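# Carry the tube rack through a self-closing door to the desk

## Task

Move the tube rack from the counter, through the door that swings shut by itself, onto the desk. At the end the rack must stand upright on the desk with each tube seated all the way down in a hole, and the door must be closed. The job fails if the rack or any tube touches the floor, or if a robot tips over or is left leaning. One or both robots may be used; when finished, release the rack and back the robots away from it.

## Robot and tools

Robots: two identical Hello Robot Stretch 4 units, r1 and r2. Each has an omni-wheel base, a mast with a lift, an arm that telescopes forward, a three-joint wrist (yaw, pitch, roll) and a two-finger gripper. They stand about 1.6 m tall; the base rim lies within 0.23 m of the base origin. Each has four cameras: rX_head_camera, rX_head_left_camera, rX_head_right_camera and rX_wrist_camera.

Frames: the base frame sits on the floor under the base centre, x forward, y left, z up. hand_pose (link pinch, a point between the open fingertips) is reported in it and may be slightly off; with all wrist joints at 0 its axes line up with the base. The odometry frame is the base frame as it was when the scene began. Each robot reports in its own frames, so only images, lidar_m and wrist_depth_mm reveal where the two robots are relative to each other.

execute_actions(actions, cameras): actions is a list holding one action, or empty to just read state and images. An action is an object keyed by "r1" and/or "r2". Per robot you may give:
- base: exactly one relative move from where the base last measured itself. translate_m, straight drive, metres, -2 to 2, positive forward. strafe_m, sideways, metres, -2 to 2, positive left. rotate_rad, turn in place, radians, -3.2 to 3.2, positive counter-clockwise seen from above.
- joints: absolute targets by name. lift_m 0 to 1.2 m; arm_m 0 to 0.55 m extension; wrist_yaw_rad -1.134 to 4.276 (0 forward, positive left, 3.14 stowed back, above 3.4 the arm may block); wrist_pitch_rad -1.117 to 4.259 (0 level, 1.57 pointing down); wrist_roll_rad -1.117 to 4.259 (positive turns clockwise viewed from behind the gripper); gripper_m -0.038 to 0.141, the fingertip gap in metres (below 0 the tips squeeze each other). Out-of-range joint targets are clipped and reported; any other bad value or unknown key rejects the whole call.
- pace: "slow", "default", "fast" or "max" (base up to 0.1/0.3/0.4/0.6 m/s and 1/2/3/4 rad/s; slower when the lift is high).
- contact_limits: {"arm_m": value} from 0 (gentlest) to 0.75 (firmest), default 0.5.
- or end_of_arm alone: "enable_torque" to revive wrist/gripper motors that switched off.
All parts of an action begin at once; an action runs at most 15 s. Anything omitted may still be driving toward an earlier target. cameras lists camera names, or "all"/null for every one, [] for none. If a result reports a stop, remaining calls in that same reply are skipped.

wait(seconds 0 to 10): lets time pass with no new command and returns state and images.
zoom_image(camera, region [x0,y0,x1,y1] in pixels, max 504x504): enlarges part of that camera's latest full image.
read_manual(section "licences"): licence text only.
finished_scene(scene): ends the scene for good and reports success; the goal must already hold.

Result lines: base_status and joint_status describe how each motion ended: "done" (for the base, wheels turned as ordered even if they slipped), "off_target", "contact_stop_at_<key>" (met resistance; the part may go slack, a slack lift can sag under load), "limit_stop_at_<name>" (e.g. own_body, tilt above 6 degrees), "time_out", "torque_fault" (wrist motor went limp; send enable_torque). on_its_own covers uncommanded things; its "held at" is the target held, not the position. joint_positions are current values. base_odometry counts wheel turns; heading -3.142 to 3.142, positive left. If turned_by_wheels and turned_by_imu differ by over ~0.1 rad the base likely slipped or bumped something. base_tilt in degrees (forward/right positive) has a fixed bias of up to ~1.5. motor_effort is percent of maximum, peak in brackets; wheel positive means turning right; a loaded level gripper shifts wrist pitch effort. lidar_m: 12 distances in metres in 30-degree sectors, first straight ahead then counter-clockwise (4th left, 7th behind, 10th right); "-" means nothing seen or closer than 0.25 m; it misses glass and thin legs but sees tabletops and the other robot. wrist_depth_mm: 7x7 grid of depths, 100 to 2000 mm, from top left.

Gripping: command a gap smaller than the object; a smaller value squeezes harder and pulls it inward. Neither gripper_m nor "done" proves a hold; a firm squeeze shows in gripper effort. If fingertips jam on a surface, raise the lift. To unfold at scene start, send lift_m 0.4 with wrist_yaw_rad 0.

Hazards: robots pressing against each other fails the run, and bases in contact press hard after even millimetres more travel. Two robots given the same move may differ by ~3 cm per metre, which strains a shared load and can tip a robot. Driving or turning with over 1 kg held and arm_m above 0.2 risks tipping, worse at fast paces; steady pushes with a high gripper too. A level gripper carrying over ~2 kg faults the wrist. Avoid drops, slams and hard pushes; keep the rack and tubes off the floor, and leave both robots level and clear at the end. Random brief nudges may move loose objects. Shorter total robot motion is better.

Each tool is called after ">>>" as name(argument=value, ...), one argument or row to a line, values as JSON.

## Session

>>> execute_actions(
  actions=[],
)

Scene clock: 0.00 s.
r1.base_odometry: x=+0.000 y=+0.000 heading=+0.000 (m, m, rad; r1's odometry frame)
r1.turned_by_wheels: +0.000 (rad since the last result)
r1.turned_by_imu: +0.000 (rad since the last result)
r1.base_tilt: forward=-0.1 right=+0.6 (deg)
r1.lidar_m: 1.07 1.22 1.87 1.87 2.13 3.57 1.49 2.53 2.12 2.12 1.29 1.05
r1.base_status: not commanded
r1.joint_positions: lift_m=+0.212 arm_m=+0.000 wrist_yaw_rad=+3.121 wrist_pitch_rad=+0.002 wrist_roll_rad=-0.013 gripper_m=+0.057
r1.joint_status: not commanded
r1.motor_effort: lift_m=+21 arm_m=+0 wrist_yaw_rad=+4 wrist_pitch_rad=-8 wrist_roll_rad=+0 gripper_m=-2 wheel_0=+0 wheel_1=+0 wheel_2=+0 (%)
r1.hand_pose: x=-0.1153 y=+0.0935 z=+0.3899 quat_wxyz=(+0.010, -0.001, -0.007, +1.000) (m; r1's base frame)
r1.wrist_depth_mm: - 140 1661 - - - - / - 121 161 - - - - / - 127 172 - - - - / 138 144 1708 - - - - / 1863 - - 1756 1921 - - / 239 1336 199 1308 198 1182 1160 / 233 917 960 - 931 866 866
r2.base_odometry: x=+0.000 y=+0.000 heading=+0.000 (m, m, rad; r2's odometry frame)
r2.turned_by_wheels: +0.000 (rad since the last result)
r2.turned_by_imu: +0.000 (rad since the last result)
r2.base_tilt: forward=+0.0 right=+0.4 (deg)
r2.lidar_m: 2.30 2.48 1.26 1.22 1.29 1.70 1.66 1.85 2.59 1.47 1.51 2.37
r2.base_status: not commanded
r2.joint_positions: lift_m=+0.289 arm_m=-0.001 wrist_yaw_rad=+3.197 wrist_pitch_rad=+0.010 wrist_roll_rad=+0.006 gripper_m=+0.057
r2.joint_status: not commanded
r2.motor_effort: lift_m=+17 arm_m=-1 wrist_yaw_rad=-3 wrist_pitch_rad=-7 wrist_roll_rad=-1 gripper_m=-1 wheel_0=+0 wheel_1=+0 wheel_2=+0 (%)
r2.hand_pose: x=-0.1235 y=+0.0713 z=+0.4649 quat_wxyz=(-0.028, -0.005, +0.003, +1.000) (m; r2's base frame)
r2.wrist_depth_mm: - 132 133 1708 1661 1618 1576 / - 112 133 1708 1708 1618 1618 / - 116 139 1708 1708 1661 1661 / 137 135 260 1756 1708 1661 1661 / 215 1983 1863 1756 1708 1661 1661 / 224 1576 198 1537 199 1499 1464 / 222 1025 1098 107 1060 976 1025
pictures: r1_head_camera, r1_head_left_camera, r1_head_right_camera, r1_wrist_camera, r2_head_camera, r2_head_left_camera, r2_head_right_camera, r2_wrist_camera
Images, in order (width x height): r1_head_camera 420x560, r1_head_left_camera 420x672, r1_head_right_camera 420x672, r1_wrist_camera 616x392, r2_head_camera 420x560, r2_head_left_camera 420x672, r2_head_right_camera 420x672, r2_wrist_camera 616x392.

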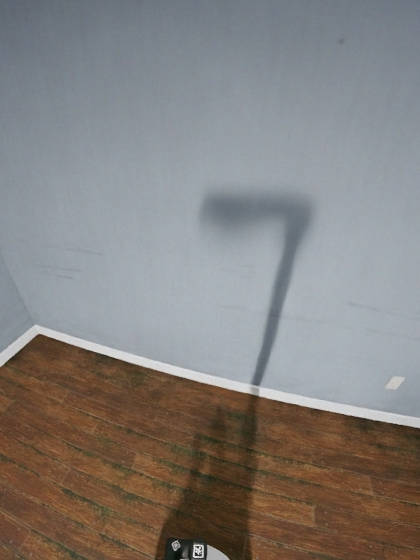

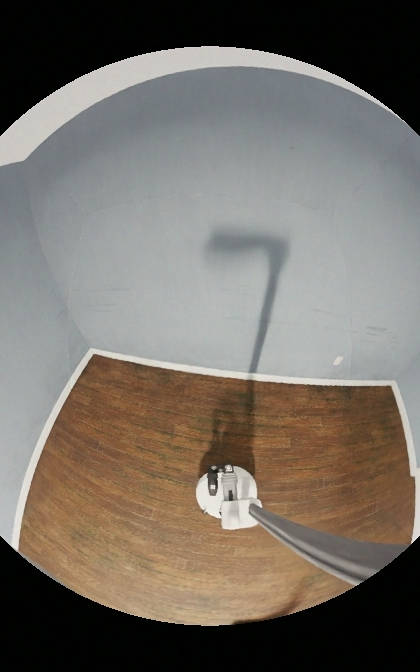

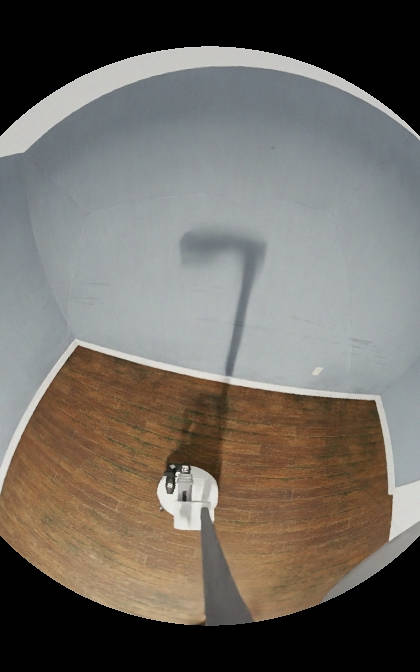

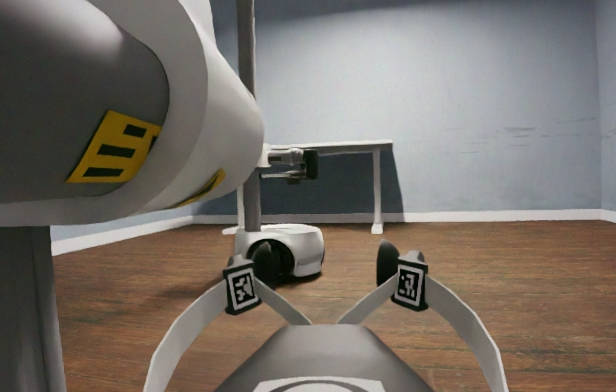

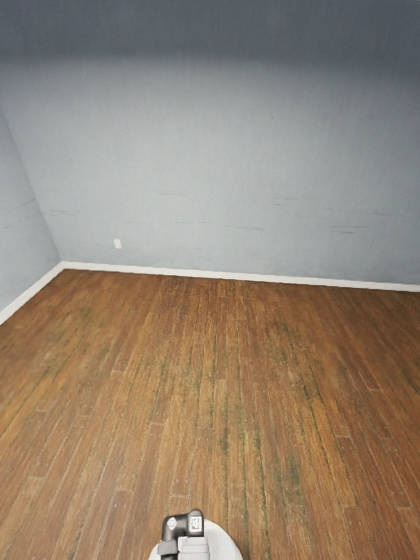

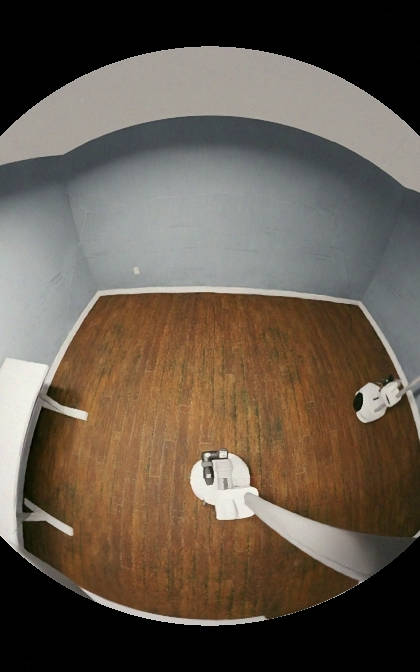

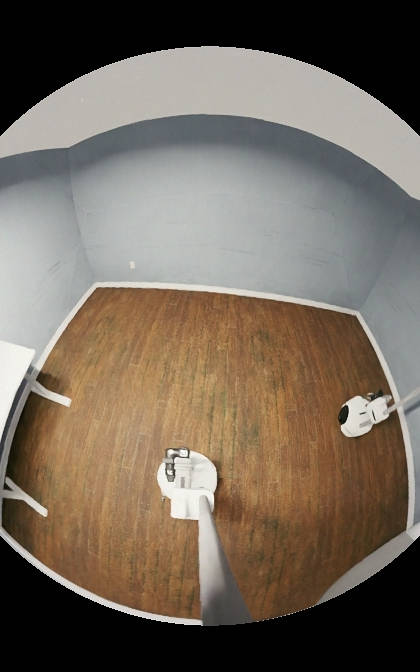

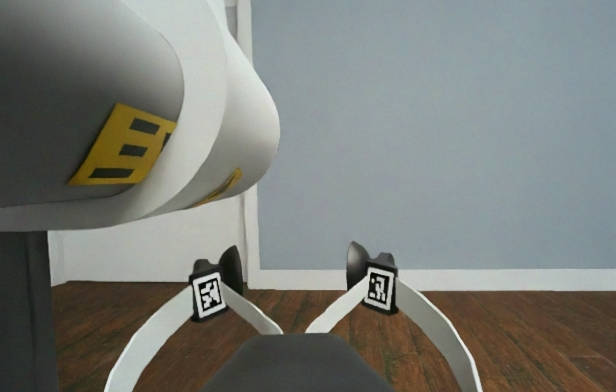

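>>> execute_actions(
  actions=[
    {"r1":{"base":{"rotate_rad":3.1},"joints":{"lift_m":0.4,"wrist_yaw_rad":0}},"r2":{"base":{"rotate_rad":2.3},"joints":{"lift_m":0.4,"wrist_yaw_rad":0}}},
  ],
)

Scene clock: 3.70 s.
r1.base_odometry: x=+0.000 y=+0.000 heading=+3.099 (m, m, rad; r1's odometry frame)
r1.turned_by_wheels: +3.099 (rad since the last result)
r1.turned_by_imu: +3.069 (rad since the last result)
r1.base_tilt: forward=-0.1 right=+0.6 (deg)
r1.lidar_m: 1.46 2.62 2.19 2.12 1.34 1.08 1.09 1.19 1.87 1.87 2.06 3.26
r1.base_status: done
r1.joint_positions: lift_m=+0.400 arm_m=+0.000 wrist_yaw_rad=+0.001 wrist_pitch_rad=+0.002 wrist_roll_rad=-0.013 gripper_m=+0.057
r1.joint_status: all done
r1.motor_effort: lift_m=+24(31) arm_m=+0(0) wrist_yaw_rad=+4(6) wrist_pitch_rad=-7(6) wrist_roll_rad=+1(2) gripper_m=-3(5) wheel_0=-2(7) wheel_1=-3(7) wheel_2=-3(12) (%)
r1.hand_pose: x=+0.4599 y=-0.0873 z=+0.5775 quat_wxyz=(+1.000, -0.007, +0.001, +0.000) (m; r1's base frame)
r1.wrist_depth_mm: - - - - - - - / - - - - - - - / - - - - - - - / - - - - - - - / - - - - - - - / 1863 1863 199 1336 198 1618 1618 / 1336 1281 1281 - 1308 1182 1160
r2.base_odometry: x=+0.000 y=+0.000 heading=+2.300 (m, m, rad; r2's odometry frame)
r2.turned_by_wheels: +2.300 (rad since the last result)
r2.turned_by_imu: +2.356 (rad since the last result)
r2.base_tilt: forward=-0.2 right=+0.4 (deg)
r2.lidar_m: 1.45 1.64 1.66 2.07 2.72 1.26 2.66 2.31 2.31 2.28 1.23 1.21
r2.base_status: done
r2.joint_positions: lift_m=+0.400 arm_m=-0.001 wrist_yaw_rad=+0.001 wrist_pitch_rad=+0.010 wrist_roll_rad=+0.006 gripper_m=+0.057
r2.joint_status: all done
r2.motor_effort: lift_m=+21(24) arm_m=-1(1) wrist_yaw_rad=-2(7) wrist_pitch_rad=-7(7) wrist_roll_rad=+0(0) gripper_m=-2(6) wheel_0=-2(10) wheel_1=-2(7) wheel_2=+0(8) (%)
r2.hand_pose: x=+0.4579 y=-0.0873 z=+0.5752 quat_wxyz=(+1.000, +0.003, +0.005, +0.000) (m; r2's base frame)
r2.wrist_depth_mm: 1281 1464 1756 - - 1708 1499 / 1281 1464 1756 - - 1708 1499 / 1281 1499 1756 - - 1661 1118 / 1308 1499 1756 - - 1756 1537 / 1281 1499 1708 - 1499 1756 1537 / 1308 1464 198 1808 199 1708 1537 / 1255 1229 1281 107 1281 1182 1229
pictures: r1_head_camera, r1_head_left_camera, r1_head_right_camera, r1_wrist_camera, r2_head_camera, r2_head_left_camera, r2_head_right_camera, r2_wrist_camera
Images, in order (width x height): r1_head_camera 420x560, r1_head_left_camera 420x672, r1_head_right_camera 420x672, r1_wrist_camera 616x392, r2_head_camera 420x560, r2_head_left_camera 420x672, r2_head_right_camera 420x672, r2_wrist_camera 616x392.

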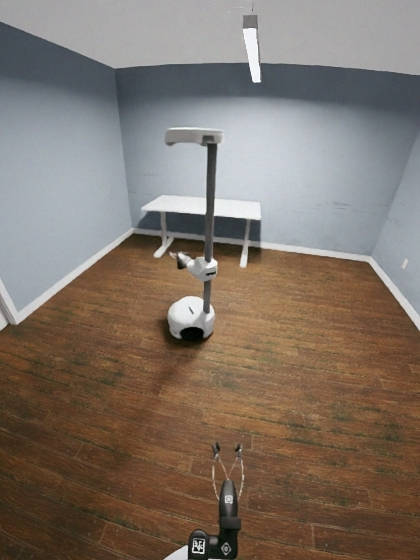

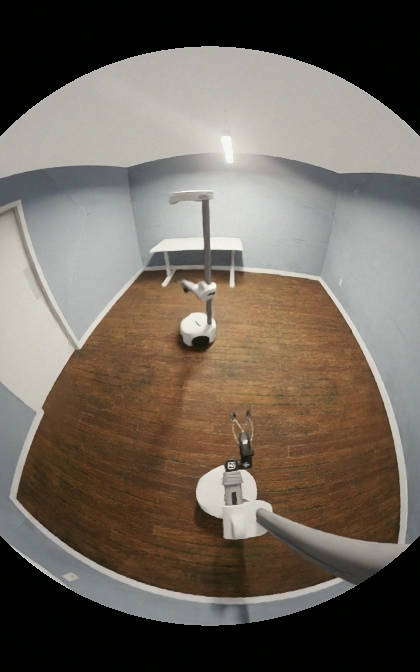

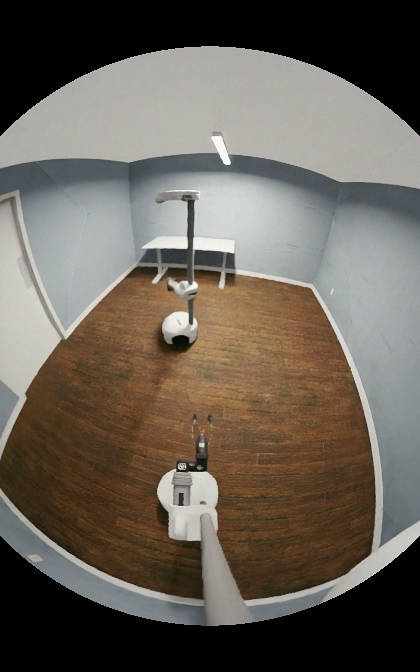

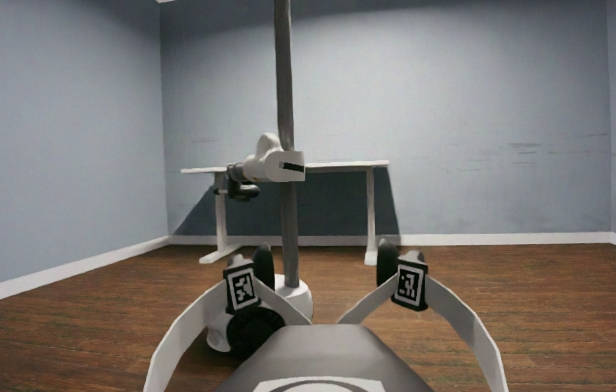

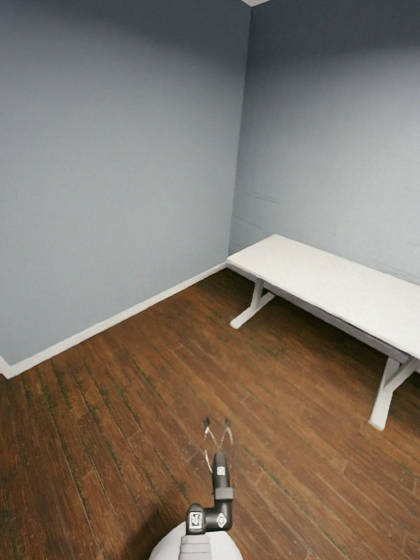

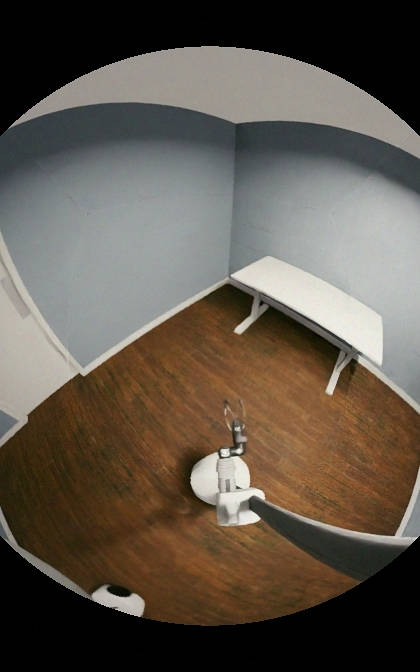

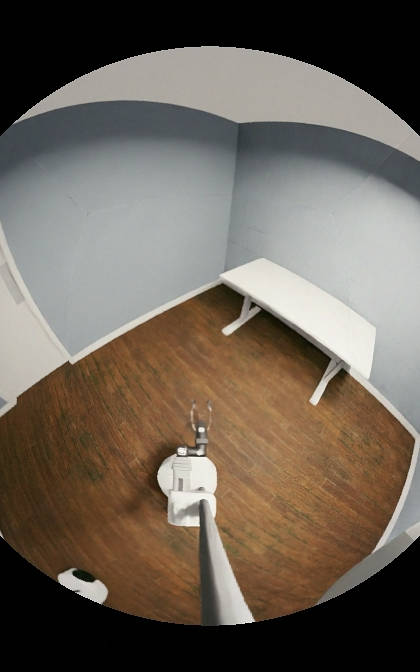

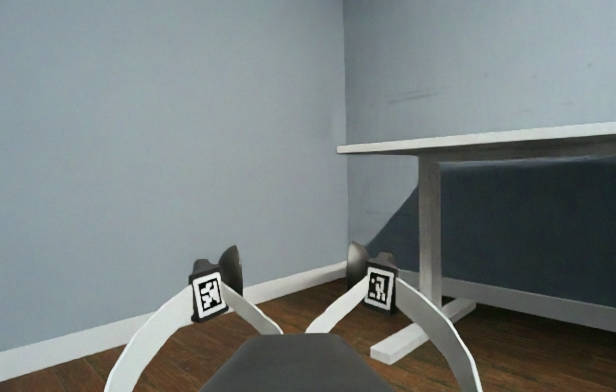

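>>> execute_actions(
  actions=[
    {"r1":{"base":{"rotate_rad":1.5}},"r2":{"base":{"rotate_rad":0.785}}},
  ],
  cameras=["r1_head_camera","r1_head_left_camera","r2_head_camera","r2_head_left_camera"],
)

Scene clock: 7.33 s.
r1.base_odometry: x=+0.000 y=+0.000 heading=-1.684 (m, m, rad; r1's odometry frame)
r1.turned_by_wheels: +1.500 (rad since the last result)
r1.turned_by_imu: +1.484 (rad since the last result)
r1.base_tilt: forward=-0.2 right=+0.6 (deg)
r1.lidar_m: 2.11 1.42 1.08 1.07 1.16 1.73 1.89 2.02 2.96 1.46 1.53 2.24
r1.base_status: done
r1.joint_positions: lift_m=+0.400 arm_m=+0.000 wrist_yaw_rad=+0.000 wrist_pitch_rad=+0.002 wrist_roll_rad=-0.013 gripper_m=+0.057
r1.joint_status: not commanded
r1.motor_effort: lift_m=+24(24) arm_m=+0(0) wrist_yaw_rad=+3(2) wrist_pitch_rad=-8(8) wrist_roll_rad=-1(0) gripper_m=-4(3) wheel_0=-1(8) wheel_1=-2(7) wheel_2=-2(6) (%)
r1.hand_pose: x=+0.4599 y=-0.0873 z=+0.5776 quat_wxyz=(+1.000, -0.007, +0.001, +0.000) (m; r1's base frame)
r1.wrist_depth_mm: 1430 1921 1921 1863 1863 1808 1756 / 1430 1921 1983 1863 1808 1808 1756 / 1430 1921 1921 1863 1863 1863 1808 / 1397 1921 1983 1863 1863 1808 1808 / 1430 1921 1921 1863 1808 1863 1808 / 1397 1756 200 1756 198 1661 1576 / 1281 1281 1308 - 1308 1205 1182
r2.base_odometry: x=+0.000 y=+0.000 heading=+3.084 (m, m, rad; r2's odometry frame)
r2.turned_by_wheels: +0.784 (rad since the last result)
r2.turned_by_imu: +0.805 (rad since the last result)
r2.base_tilt: forward=-0.3 right=+0.2 (deg)
r2.lidar_m: 1.64 1.82 2.45 1.49 1.47 2.39 2.30 2.47 1.26 1.22 1.29 1.67
r2.base_status: done
r2.joint_positions: lift_m=+0.400 arm_m=-0.001 wrist_yaw_rad=+0.000 wrist_pitch_rad=+0.010 wrist_roll_rad=+0.006 gripper_m=+0.057
r2.joint_status: not commanded
r2.motor_effort: lift_m=+21(21) arm_m=-1(1) wrist_yaw_rad=-4(4) wrist_pitch_rad=-7(8) wrist_roll_rad=-1(0) gripper_m=-6(3) wheel_0=-3(7) wheel_1=-4(8) wheel_2=-2(9) (%)
r2.hand_pose: x=+0.4579 y=-0.0874 z=+0.5752 quat_wxyz=(+1.000, +0.003, +0.005, +0.000) (m; r2's base frame)
r2.wrist_depth_mm: 1499 1464 1397 1366 1397 1397 1336 / 1499 1464 1397 1430 1397 1397 1366 / 1537 1499 1397 1397 1397 1366 1366 / 1499 1499 1464 1464 1430 1397 1430 / 1537 1537 1464 1430 1430 1430 1430 / 1537 1537 198 1430 199 1397 1430 / 1308 1229 1308 107 1255 1160 1229
pictures: r1_head_camera, r1_head_left_camera, r2_head_camera, r2_head_left_camera
Images, in order (width x height): r1_head_camera 420x560, r1_head_left_camera 420x672, r2_head_camera 420x560, r2_head_left_camera 420x672.

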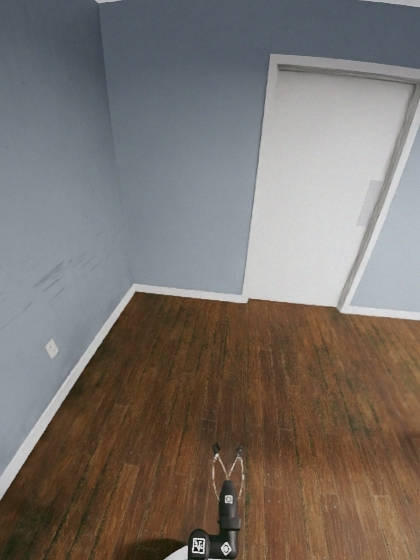

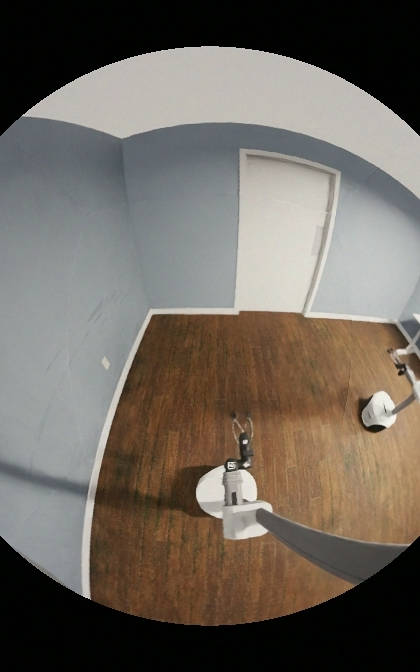

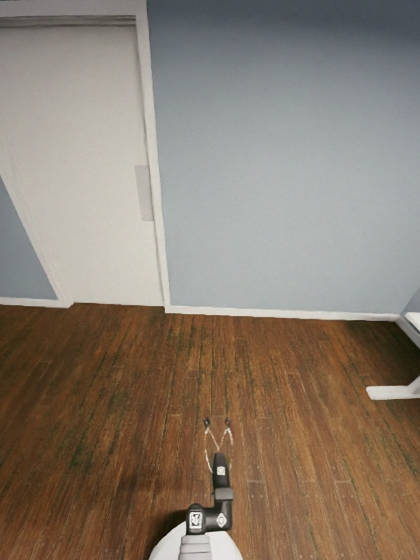

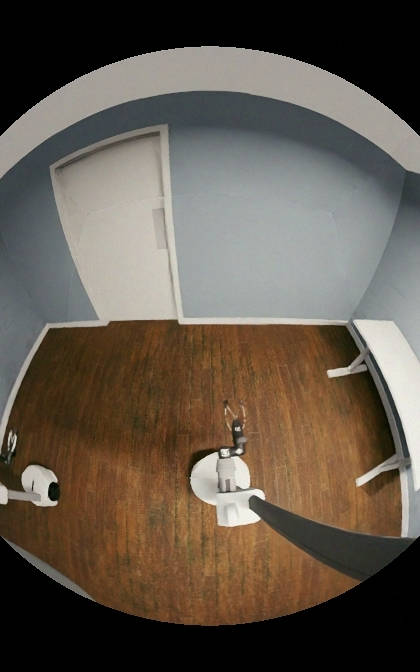

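>>> execute_actions(
  actions=[
    {"r1":{"base":{"strafe_m":-0.9},"joints":{"lift_m":0.3,"wrist_yaw_rad":3.14}},"r2":{"base":{"translate_m":-0.4},"joints":{"wrist_yaw_rad":3.14}}},
  ],
  cameras=[],
)

>>> execute_actions(
  actions=[
    {"r1":{"base":{"translate_m":1.3}}},
  ],
  cameras=["r1_head_camera","r1_head_left_camera","r2_head_left_camera"],
)

Scene clock: 19.60 s.
r1.base_odometry: x=-0.894 y=+0.102 heading=-1.684 (m, m, rad; r1's odometry frame)
r1.turned_by_wheels: +0.000 (rad since the last result)
r1.turned_by_imu: -0.005 (rad since the last result)
r1.base_tilt: forward=-0.2 right=+0.6 (deg)
r1.lidar_m: 2.06 2.18 2.01 1.97 2.12 2.01 1.97 2.10 0.56 0.52 2.11 2.07
r1.base_status: done
r1.joint_positions: lift_m=+0.300 arm_m=+0.000 wrist_yaw_rad=+3.140 wrist_pitch_rad=+0.001 wrist_roll_rad=-0.013 gripper_m=+0.057
r1.joint_status: all done
r1.motor_effort: lift_m=+17(21) arm_m=+0(0) wrist_yaw_rad=+5(10) wrist_pitch_rad=-10(10) wrist_roll_rad=+0(1) gripper_m=-3(2) wheel_0=+0(10) wheel_1=-2(9) wheel_2=-1(1) (%)
r1.hand_pose: x=-0.1170 y=+0.0880 z=+0.4781 quat_wxyz=(+0.001, -0.001, -0.007, +1.000) (m; r1's base frame)
r1.wrist_depth_mm: - 140 267 - 1921 1921 1863 / - 115 145 - - 1921 1863 / - 121 158 - - 1983 1863 / 145 144 294 - - 1983 1921 / 233 - - - - 1921 1863 / 229 1618 199 1537 198 1464 1397 / 226 1098 1138 - 1118 1025 1042
r2.base_odometry: x=+0.399 y=-0.023 heading=+3.084 (m, m, rad; r2's odometry frame)
r2.turned_by_wheels: +0.000 (rad since the last result)
r2.turned_by_imu: +0.004 (rad since the last result)
r2.base_tilt: forward=-0.4 right=+0.3 (deg)
r2.lidar_m: 2.04 2.26 0.60 0.53 2.64 2.01 1.93 2.03 2.06 1.20 1.28 1.80
r2.base_status: done
r2.joint_positions: lift_m=+0.400 arm_m=-0.001 wrist_yaw_rad=+3.139 wrist_pitch_rad=+0.010 wrist_roll_rad=+0.006 gripper_m=+0.057
r2.joint_status: all done
r2.motor_effort: lift_m=+21(21) arm_m=-1(1) wrist_yaw_rad=+2(4) wrist_pitch_rad=-7(7) wrist_roll_rad=+0(0) gripper_m=-2(3) wheel_0=-1(12) wheel_1=-2(8) wheel_2=-1(11) (%)
r2.hand_pose: x=-0.1189 y=+0.0880 z=+0.5752 quat_wxyz=(+0.001, -0.005, +0.003, +1.000) (m; r2's base frame)
r2.wrist_depth_mm: - 134 - - 1921 1983 1921 / - 121 179 - - - 1921 / - 133 187 - - - - / 136 137 - - - - - / - - - - - - - / 1808 1921 198 1863 199 1756 1708 / 1281 1255 1308 107 1281 1182 1229
pictures: none
No camera images: the call's "cameras" was empty. Leave "cameras" out to get every camera's image.

Scene clock: 25.40 s.
r1.base_odometry: x=-1.041 y=-1.190 heading=-1.684 (m, m, rad; r1's odometry frame)
r1.turned_by_wheels: +0.000 (rad since the last result)
r1.turned_by_imu: -0.006 (rad since the last result)
r1.base_tilt: forward=-0.1 right=+0.6 (deg)
r1.lidar_m: 0.81 0.89 1.18 1.86 2.00 2.92 3.27 1.36 2.12 2.07 1.00 0.84
r1.base_status: done
r1.joint_positions: lift_m=+0.300 arm_m=+0.000 wrist_yaw_rad=+3.140 wrist_pitch_rad=+0.001 wrist_roll_rad=-0.013 gripper_m=+0.057
r1.joint_status: not commanded
r1.motor_effort: lift_m=+16(17) arm_m=+0(0) wrist_yaw_rad=+7(5) wrist_pitch_rad=-8(8) wrist_roll_rad=-1(1) gripper_m=-5(1) wheel_0=+2(5) wheel_1=+1(6) wheel_2=+0(10) (%)
r1.hand_pose: x=-0.1170 y=+0.0880 z=+0.4781 quat_wxyz=(+0.001, -0.001, -0.007, +1.000) (m; r1's base frame)
r1.wrist_depth_mm: - 140 268 - - - - / - 115 145 - - - - / - 121 158 - - - - / 145 144 293 - - - - / 233 - - - - - - / 229 1336 200 1537 198 1430 1397 / 225 1078 1138 - 1118 1025 1042
r2.base_odometry: x=+0.399 y=-0.023 heading=+3.084 (m, m, rad; r2's odometry frame)
r2.turned_by_wheels: +0.000 (rad since the last result)
r2.turned_by_imu: +0.002 (rad since the last result)
r2.base_tilt: forward=-0.1 right=+0.4 (deg)
r2.lidar_m: 2.02 1.31 2.79 2.73 2.64 1.99 1.93 2.02 2.07 1.19 1.28 1.80
r2.base_status: not commanded
r2.joint_positions: lift_m=+0.400 arm_m=-0.001 wrist_yaw_rad=+3.139 wrist_pitch_rad=+0.010 wrist_roll_rad=+0.006 gripper_m=+0.057
r2.joint_status: not commanded
r2.motor_effort: lift_m=+21(21) arm_m=-1(1) wrist_yaw_rad=+0(2) wrist_pitch_rad=-7(7) wrist_roll_rad=-1(0) gripper_m=-4(0) wheel_0=-1(1) wheel_1=-2(2) wheel_2=-1(1) (%)
r2.hand_pose: x=-0.1189 y=+0.0880 z=+0.5752 quat_wxyz=(+0.001, -0.005, +0.003, +1.000) (m; r2's base frame)
r2.wrist_depth_mm: - 134 - - 1983 1983 1983 / - 121 179 - - - 1983 / - 133 187 - - - - / 137 137 - - - - - / - - - - - - - / 1808 1863 198 1808 199 1756 1708 / 1255 1281 1308 107 1281 1182 1229
pictures: r1_head_camera, r1_head_left_camera, r2_head_left_camera
Images, in order (width x height): r1_head_camera 420x560, r1_head_left_camera 420x672, r2_head_left_camera 420x672.

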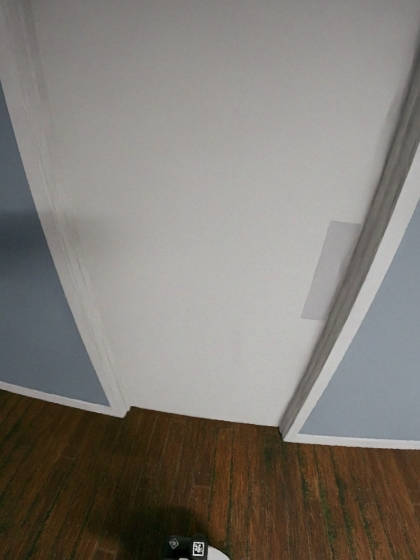

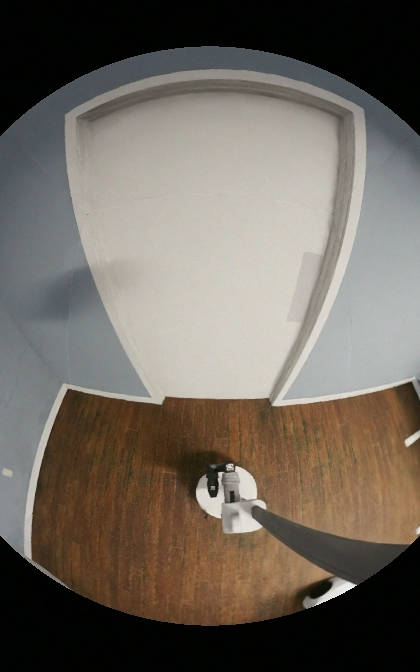

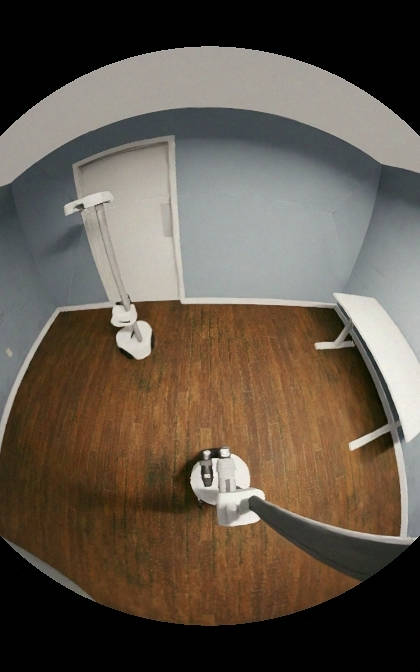

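>>> execute_actions(
  actions=[
    {"r1":{"base":{"rotate_rad":-0.1}}},
  ],
  cameras=[],
)

>>> execute_actions(
  actions=[
    {"r1":{"base":{"translate_m":0.45}}},
  ],
  cameras=[],
)

>>> execute_actions(
  actions=[
    {"r1":{"base":{"translate_m":0.5},"pace":"slow"}},
  ],
  cameras=["r1_head_camera","r1_head_left_camera","r1_head_right_camera"],
)

Scene clock: 28.93 s.
r1.base_odometry: x=-1.041 y=-1.190 heading=-1.784 (m, m, rad; r1's odometry frame)
r1.turned_by_wheels: -0.099 (rad since the last result)
r1.turned_by_imu: -0.100 (rad since the last result)
r1.base_tilt: forward=-0.2 right=+0.6 (deg)
r1.lidar_m: 0.81 0.86 1.06 1.85 1.95 2.62 3.28 1.35 2.20 2.06 1.09 0.86
r1.base_status: done
r1.joint_positions: lift_m=+0.300 arm_m=+0.000 wrist_yaw_rad=+3.140 wrist_pitch_rad=+0.001 wrist_roll_rad=-0.013 gripper_m=+0.057
r1.joint_status: not commanded
r1.motor_effort: lift_m=+16(17) arm_m=+0(0) wrist_yaw_rad=+5(4) wrist_pitch_rad=-10(7) wrist_roll_rad=+1(1) gripper_m=-1(4) wheel_0=+2(6) wheel_1=+3(4) wheel_2=+2(6) (%)
r1.hand_pose: x=-0.1170 y=+0.0880 z=+0.4781 quat_wxyz=(+0.001, -0.001, -0.007, +1.000) (m; r1's base frame)
r1.wrist_depth_mm: - 140 267 - - - - / - 115 145 - - - - / - 121 158 - - - - / 145 144 294 - - - - / 234 - - - - - - / 229 1397 200 1576 199 1464 1397 / 225 1098 1118 - 1138 1025 1025
r2.base_odometry: x=+0.399 y=-0.023 heading=+3.084 (m, m, rad; r2's odometry frame)
r2.turned_by_wheels: +0.000 (rad since the last result)
r2.turned_by_imu: +0.001 (rad since the last result)
r2.base_tilt: forward=-0.2 right=+0.5 (deg)
r2.lidar_m: 2.03 1.33 2.81 2.72 2.64 1.99 1.93 2.02 2.06 1.19 1.28 1.81
r2.base_status: not commanded
r2.joint_positions: lift_m=+0.400 arm_m=-0.001 wrist_yaw_rad=+3.139 wrist_pitch_rad=+0.010 wrist_roll_rad=+0.006 gripper_m=+0.057
r2.joint_status: not commanded
r2.motor_effort: lift_m=+21(21) arm_m=+0(1) wrist_yaw_rad=+0(0) wrist_pitch_rad=-7(8) wrist_roll_rad=+0(1) gripper_m=-3(4) wheel_0=-1(1) wheel_1=-2(2) wheel_2=-1(1) (%)
r2.hand_pose: x=-0.1189 y=+0.0880 z=+0.5752 quat_wxyz=(+0.001, -0.005, +0.003, +1.000) (m; r2's base frame)
r2.wrist_depth_mm: - 134 - - 1983 1921 1983 / - 121 179 - - - 1921 / - 133 187 - - - - / 136 138 - - - - - / - - - - - - - / 1808 1921 198 1808 200 1756 1756 / 1255 1281 1308 107 1281 1182 1229
pictures: none
No camera images: the call's "cameras" was empty. Leave "cameras" out to get every camera's image.

Scene clock: 31.93 s.
r1.base_odometry: x=-1.136 y=-1.630 heading=-1.783 (m, m, rad; r1's odometry frame)
r1.turned_by_wheels: +0.000 (rad since the last result)
r1.turned_by_imu: -0.003 (rad since the last result)
r1.base_tilt: forward=-0.2 right=+0.6 (deg)
r1.lidar_m: 0.37 0.38 0.54 1.15 1.94 2.62 3.77 1.74 2.17 1.28 0.50 0.40
r1.base_status: done
r1.joint_positions: lift_m=+0.300 arm_m=+0.000 wrist_yaw_rad=+3.140 wrist_pitch_rad=+0.001 wrist_roll_rad=-0.013 gripper_m=+0.057
r1.joint_status: not commanded
r1.motor_effort: lift_m=+17(17) arm_m=+0(0) wrist_yaw_rad=+5(4) wrist_pitch_rad=-8(8) wrist_roll_rad=+2(0) gripper_m=-4(4) wheel_0=+0(6) wheel_1=+3(6) wheel_2=-1(9) (%)
r1.hand_pose: x=-0.1170 y=+0.0880 z=+0.4781 quat_wxyz=(+0.001, -0.001, -0.007, +1.000) (m; r1's base frame)
r1.wrist_depth_mm: - 140 267 - - - - / - 116 145 - - - - / - 121 158 - - - - / 145 144 293 - - - - / 233 1808 - - - - - / 229 1661 200 1537 198 1464 1397 / 226 1078 1118 - 1118 1025 1042
r2.base_odometry: x=+0.399 y=-0.023 heading=+3.084 (m, m, rad; r2's odometry frame)
r2.turned_by_wheels: +0.000 (rad since the last result)
r2.turned_by_imu: +0.001 (rad since the last result)
r2.base_tilt: forward=-0.2 right=+0.3 (deg)
r2.lidar_m: 2.03 1.74 2.79 2.74 2.66 2.00 1.93 2.02 2.06 1.21 1.26 1.81
r2.base_status: not commanded
r2.joint_positions: lift_m=+0.400 arm_m=-0.001 wrist_yaw_rad=+3.139 wrist_pitch_rad=+0.010 wrist_roll_rad=+0.006 gripper_m=+0.057
r2.joint_status: not commanded
r2.motor_effort: lift_m=+21(21) arm_m=-1(1) wrist_yaw_rad=+0(0) wrist_pitch_rad=-7(7) wrist_roll_rad=-1(0) gripper_m=-6(4) wheel_0=-1(1) wheel_1=-2(2) wheel_2=-1(1) (%)
r2.hand_pose: x=-0.1189 y=+0.0880 z=+0.5752 quat_wxyz=(+0.001, -0.005, +0.003, +1.000) (m; r2's base frame)
r2.wrist_depth_mm: - 134 - - 1921 1983 1983 / - 121 178 - - - 1983 / - 133 187 - - - - / 136 137 - - - - - / - - - - - - - / 1808 1921 198 1808 199 1756 1756 / 1255 1255 1336 107 1281 1182 1229
pictures: none
No camera images: the call's "cameras" was empty. Leave "cameras" out to get every camera's image.

Scene clock: 38.37 s.
r1.base_odometry: x=-1.242 y=-2.118 heading=-1.783 (m, m, rad; r1's odometry frame)
r1.turned_by_wheels: +0.000 (rad since the last result)
r1.turned_by_imu: +0.184 (rad since the last result)
r1.base_tilt: forward=-0.2 right=+0.7 (deg)
r1.lidar_m: 0.25 0.25 0.25 0.36 2.02 3.14 2.20 2.23 0.46 0.45 0.57 0.26
r1.base_status: done
r1.joint_positions: lift_m=+0.300 arm_m=+0.000 wrist_yaw_rad=+3.163 wrist_pitch_rad=+0.002 wrist_roll_rad=-0.013 gripper_m=+0.057
r1.joint_status: not commanded
r1.on_its_own: wrist_yaw_rad is at rest, and its effort (-60) is outside its rest range (-13 to +13)
r1.motor_effort: lift_m=+18(18) arm_m=+1(1) wrist_yaw_rad=-60(75) wrist_pitch_rad=-9(9) wrist_roll_rad=-2(1) gripper_m=-3(5) wheel_0=+3(32) wheel_1=+18(22) wheel_2=-17(31) (%)
r1.hand_pose: x=-0.1191 y=+0.0813 z=+0.4779 quat_wxyz=(-0.011, -0.001, -0.007, +1.000) (m; r1's base frame)
r1.wrist_depth_mm: - 124 139 - - - - / - 113 139 - - - - / - 117 142 - - - - / 145 143 242 - - - - / 224 - - - - - - / 223 1661 199 1576 198 1430 1397 / 219 1078 1138 - 1118 1008 1042
r2.base_odometry: x=+0.399 y=-0.023 heading=+3.084 (m, m, rad; r2's odometry frame)
r2.turned_by_wheels: +0.000 (rad since the last result)
r2.turned_by_imu: +0.002 (rad since the last result)
r2.base_tilt: forward=-0.3 right=+0.3 (deg)
r2.lidar_m: 2.02 2.18 2.80 2.73 2.66 1.98 1.93 2.03 2.04 1.21 1.29 1.82
r2.base_status: not commanded
r2.joint_positions: lift_m=+0.400 arm_m=-0.001 wrist_yaw_rad=+3.139 wrist_pitch_rad=+0.010 wrist_roll_rad=+0.006 gripper_m=+0.057
r2.joint_status: not commanded
r2.motor_effort: lift_m=+21(21) arm_m=-1(1) wrist_yaw_rad=+2(1) wrist_pitch_rad=-7(7) wrist_roll_rad=+0(0) gripper_m=-2(6) wheel_0=-1(1) wheel_1=-2(2) wheel_2=-1(1) (%)
r2.hand_pose: x=-0.1189 y=+0.0880 z=+0.5752 quat_wxyz=(+0.001, -0.005, +0.003, +1.000) (m; r2's base frame)
r2.wrist_depth_mm: - 134 - - 1983 1921 1921 / - 121 179 - - - 1983 / - 133 187 - - - - / 136 137 - - - - - / - - - - - - - / 1756 1921 198 1808 199 1756 1708 / 1255 1255 1308 107 1281 1182 1229
pictures: r1_head_camera, r1_head_left_camera, r1_head_right_camera
Images, in order (width x height): r1_head_camera 420x560, r1_head_left_camera 420x672, r1_head_right_camera 420x672.

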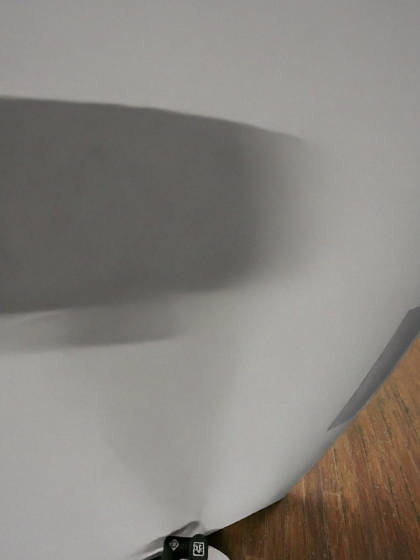

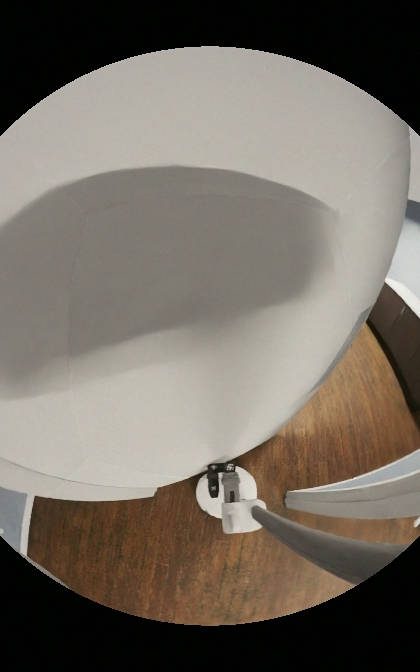

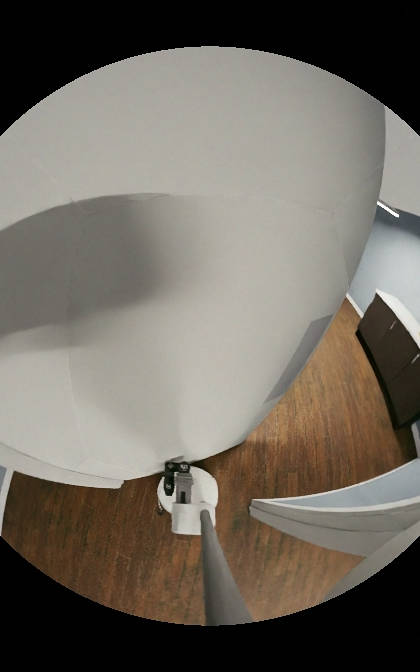

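>>> execute_actions(
  actions=[
    {"r1":{"base":{"rotate_rad":-1.75},"pace":"slow"}},
  ],
  cameras=["r1_head_left_camera","r1_head_right_camera"],
)

Scene clock: 50.60 s.
r1.base_odometry: x=-1.194 y=-1.838 heading=+2.012 (m, m, rad; r1's odometry frame)
r1.turned_by_wheels: -2.488 (rad since the last result)
r1.turned_by_imu: -2.420 (rad since the last result)
r1.base_tilt: forward=-0.1 right=+0.7 (deg)
r1.lidar_m: 2.29 1.47 0.37 0.25 0.25 0.25 0.25 0.52 1.87 2.31 3.84 1.89
r1.base_status: rotate_rad contact_stop (by the wheels' count: -2.488 of -1.750)
r1.joint_positions: lift_m=+0.300 arm_m=+0.000 wrist_yaw_rad=+3.140 wrist_pitch_rad=+0.002 wrist_roll_rad=-0.013 gripper_m=+0.057
r1.joint_status: not commanded
r1.on_its_own: the wheels are slack since a contact_stop
r1.motor_effort: lift_m=+20(20) arm_m=+0(1) wrist_yaw_rad=+4(76) wrist_pitch_rad=-8(7) wrist_roll_rad=-1(1) gripper_m=-2(3) wheel_0=+0(18) wheel_1=+0(36) wheel_2=+0(18) (%)
r1.hand_pose: x=-0.1171 y=+0.0879 z=+0.4779 quat_wxyz=(+0.001, -0.001, -0.007, +1.000) (m; r1's base frame)
r1.wrist_depth_mm: - 140 266 347 268 217 - / - 115 144 353 273 220 191 / - 121 158 345 274 223 195 / 145 143 293 364 278 224 196 / 233 715 530 353 263 226 197 / 229 723 199 343 198 215 198 / 226 707 559 - 267 221 198
r2.base_odometry: x=+0.399 y=-0.023 heading=+3.084 (m, m, rad; r2's odometry frame)
r2.turned_by_wheels: +0.000 (rad since the last result)
r2.turned_by_imu: +0.005 (rad since the last result)
r2.base_tilt: forward=-0.2 right=+0.4 (deg)
r2.lidar_m: 2.04 1.88 2.81 2.72 2.64 1.99 1.93 2.03 2.06 1.19 1.29 1.79
r2.base_status: not commanded
r2.joint_positions: lift_m=+0.400 arm_m=-0.001 wrist_yaw_rad=+3.139 wrist_pitch_rad=+0.010 wrist_roll_rad=+0.006 gripper_m=+0.057
r2.joint_status: not commanded
r2.motor_effort: lift_m=+21(21) arm_m=-1(1) wrist_yaw_rad=-1(2) wrist_pitch_rad=-7(8) wrist_roll_rad=+0(0) gripper_m=-3(4) wheel_0=-1(1) wheel_1=-2(2) wheel_2=-1(1) (%)
r2.hand_pose: x=-0.1189 y=+0.0880 z=+0.5752 quat_wxyz=(+0.001, -0.005, +0.003, +1.000) (m; r2's base frame)
r2.wrist_depth_mm: - 134 - - 1983 1921 1921 / - 121 179 - - - 1983 / - 133 187 - - - - / 136 137 - - - - - / - - - - - - - / 1756 1921 198 1863 199 1808 1708 / 1281 1255 1336 107 1281 1182 1229
pictures: r1_head_left_camera, r1_head_right_camera
Images, in order (width x height): r1_head_left_camera 420x672, r1_head_right_camera 420x672.

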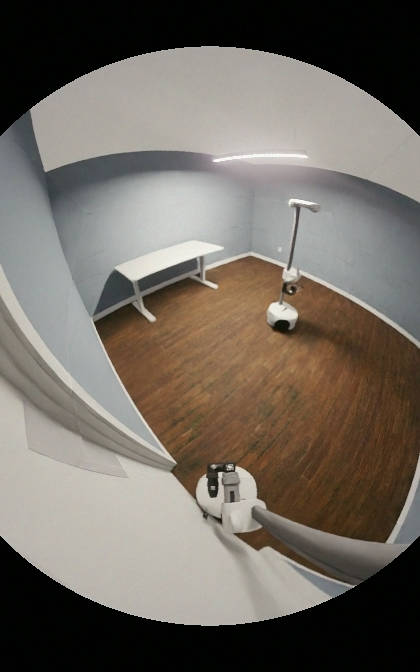

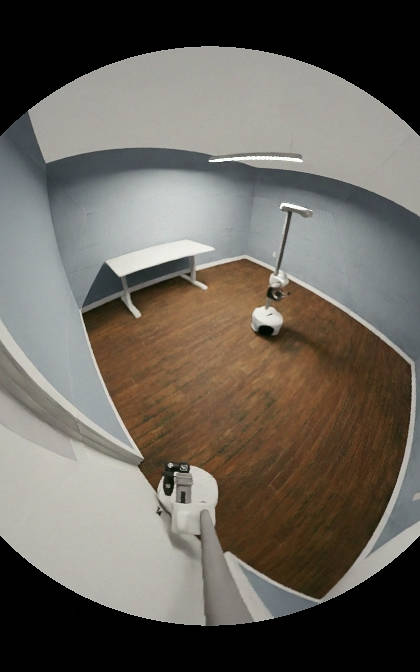

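>>> execute_actions(
  actions=[
    {"r1":{"base":{"rotate_rad":-0.9},"pace":"slow"}},
  ],
  cameras=[],
)

>>> execute_actions(
  actions=[
    {"r1":{"base":{"translate_m":-0.6},"pace":"slow"}},
  ],
  cameras=["r1_head_left_camera","r1_head_right_camera"],
)

Scene clock: 54.57 s.
r1.base_odometry: x=-1.194 y=-1.838 heading=+1.112 (m, m, rad; r1's odometry frame)
r1.turned_by_wheels: -0.900 (rad since the last result)
r1.turned_by_imu: -0.893 (rad since the last result)
r1.base_tilt: forward=-0.1 right=+0.6 (deg)
r1.lidar_m: 3.85 1.90 2.19 0.57 0.31 0.25 - 0.25 0.30 0.60 1.93 2.62
r1.base_status: done
r1.joint_positions: lift_m=+0.300 arm_m=+0.000 wrist_yaw_rad=+3.140 wrist_pitch_rad=+0.002 wrist_roll_rad=-0.013 gripper_m=+0.057
r1.joint_status: not commanded
r1.motor_effort: lift_m=+20(20) arm_m=+0(0) wrist_yaw_rad=+6(4) wrist_pitch_rad=-9(8) wrist_roll_rad=-1(1) gripper_m=-2(5) wheel_0=+1(6) wheel_1=+3(8) wheel_2=+2(6) (%)
r1.hand_pose: x=-0.1171 y=+0.0879 z=+0.4779 quat_wxyz=(+0.001, -0.001, -0.007, +1.000) (m; r1's base frame)
r1.wrist_depth_mm: - 140 266 325 322 319 317 / - 115 144 327 324 322 320 / - 121 158 329 327 324 324 / 145 144 291 330 329 325 325 / 233 336 334 330 329 327 327 / 229 340 199 334 198 330 330 / 225 342 338 - 332 332 332
r2.base_odometry: x=+0.399 y=-0.023 heading=+3.084 (m, m, rad; r2's odometry frame)
r2.turned_by_wheels: +0.000 (rad since the last result)
r2.turned_by_imu: +0.001 (rad since the last result)
r2.base_tilt: forward=-0.1 right=+0.4 (deg)
r2.lidar_m: 2.04 1.89 2.80 2.72 2.64 1.99 1.93 2.00 2.03 1.20 1.27 1.79
r2.base_status: not commanded
r2.joint_positions: lift_m=+0.400 arm_m=-0.001 wrist_yaw_rad=+3.139 wrist_pitch_rad=+0.010 wrist_roll_rad=+0.006 gripper_m=+0.057
r2.joint_status: not commanded
r2.motor_effort: lift_m=+21(21) arm_m=-1(1) wrist_yaw_rad=-1(0) wrist_pitch_rad=-7(8) wrist_roll_rad=+0(0) gripper_m=-2(0) wheel_0=-1(1) wheel_1=-2(2) wheel_2=-1(1) (%)
r2.hand_pose: x=-0.1189 y=+0.0880 z=+0.5752 quat_wxyz=(+0.001, -0.005, +0.003, +1.000) (m; r2's base frame)
r2.wrist_depth_mm: - 134 - - 1921 1983 1983 / - 121 179 - - - 1983 / - 133 187 - - - - / 137 137 - - - - - / - - - - - - - / 1756 1863 198 1808 199 1808 1756 / 1255 1281 1308 107 1281 1205 1255
pictures: none
No camera images: the call's "cameras" was empty. Leave "cameras" out to get every camera's image.

Scene clock: 61.87 s.
r1.base_odometry: x=-1.459 y=-2.376 heading=+1.112 (m, m, rad; r1's odometry frame)
r1.turned_by_wheels: +0.000 (rad since the last result)
r1.turned_by_imu: +0.002 (rad since the last result)
r1.base_tilt: forward=-0.2 right=+0.7 (deg)
r1.lidar_m: 4.44 0.58 0.51 1.23 2.32 4.08 0.25 0.25 - 0.25 0.35 2.65
r1.base_status: done
r1.joint_positions: lift_m=+0.300 arm_m=+0.000 wrist_yaw_rad=+3.140 wrist_pitch_rad=+0.002 wrist_roll_rad=-0.013 gripper_m=+0.057
r1.joint_status: not commanded
r1.motor_effort: lift_m=+19(20) arm_m=+0(0) wrist_yaw_rad=+4(3) wrist_pitch_rad=-8(9) wrist_roll_rad=+2(0) gripper_m=-4(5) wheel_0=+1(16) wheel_1=-12(34) wheel_2=+13(28) (%)
r1.hand_pose: x=-0.1171 y=+0.0879 z=+0.4779 quat_wxyz=(+0.001, -0.001, -0.007, +1.000) (m; r1's base frame)
r1.wrist_depth_mm: - 140 266 - - - - / - 115 145 - - - - / - 121 158 535 - - - / 144 143 291 530 - - - / 232 347 410 535 - - - / 229 345 199 492 198 1430 1430 / 225 329 404 - 1118 1025 1042
r2.base_odometry: x=+0.399 y=-0.023 heading=+3.084 (m, m, rad; r2's odometry frame)
r2.turned_by_wheels: +0.000 (rad since the last result)
r2.turned_by_imu: +0.003 (rad since the last result)
r2.base_tilt: forward=-0.3 right=+0.4 (deg)
r2.lidar_m: 2.05 2.42 2.79 2.72 2.66 2.01 1.94 2.05 2.03 1.20 1.25 1.78
r2.base_status: not commanded
r2.joint_positions: lift_m=+0.400 arm_m=-0.001 wrist_yaw_rad=+3.139 wrist_pitch_rad=+0.010 wrist_roll_rad=+0.006 gripper_m=+0.057
r2.joint_status: not commanded
r2.motor_effort: lift_m=+21(21) arm_m=-1(1) wrist_yaw_rad=+0(2) wrist_pitch_rad=-8(7) wrist_roll_rad=-1(0) gripper_m=-2(4) wheel_0=-1(1) wheel_1=-2(2) wheel_2=-1(1) (%)
r2.hand_pose: x=-0.1189 y=+0.0880 z=+0.5752 quat_wxyz=(+0.001, -0.005, +0.003, +1.000) (m; r2's base frame)
r2.wrist_depth_mm: - 134 - - 1983 1983 1921 / - 121 179 - - - 1983 / - 133 187 - - - - / 136 137 - - - - - / - - - - - - - / 1756 1921 198 1863 200 1756 1756 / 1255 1255 1336 107 1281 1182 1229
pictures: r1_head_left_camera, r1_head_right_camera
Images, in order (width x height): r1_head_left_camera 420x672, r1_head_right_camera 420x672.

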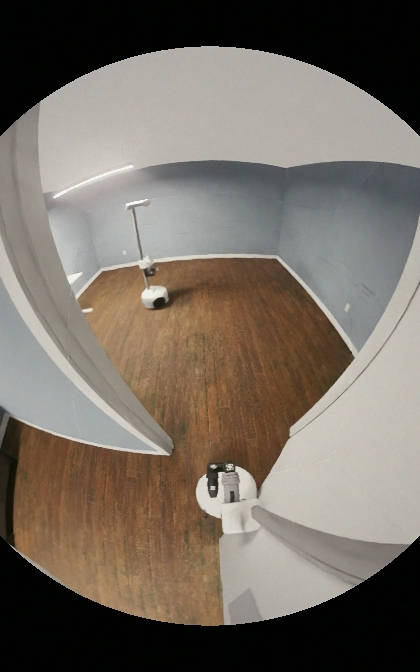

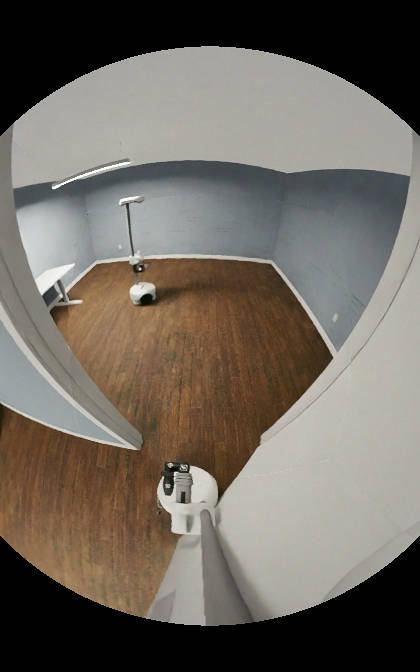

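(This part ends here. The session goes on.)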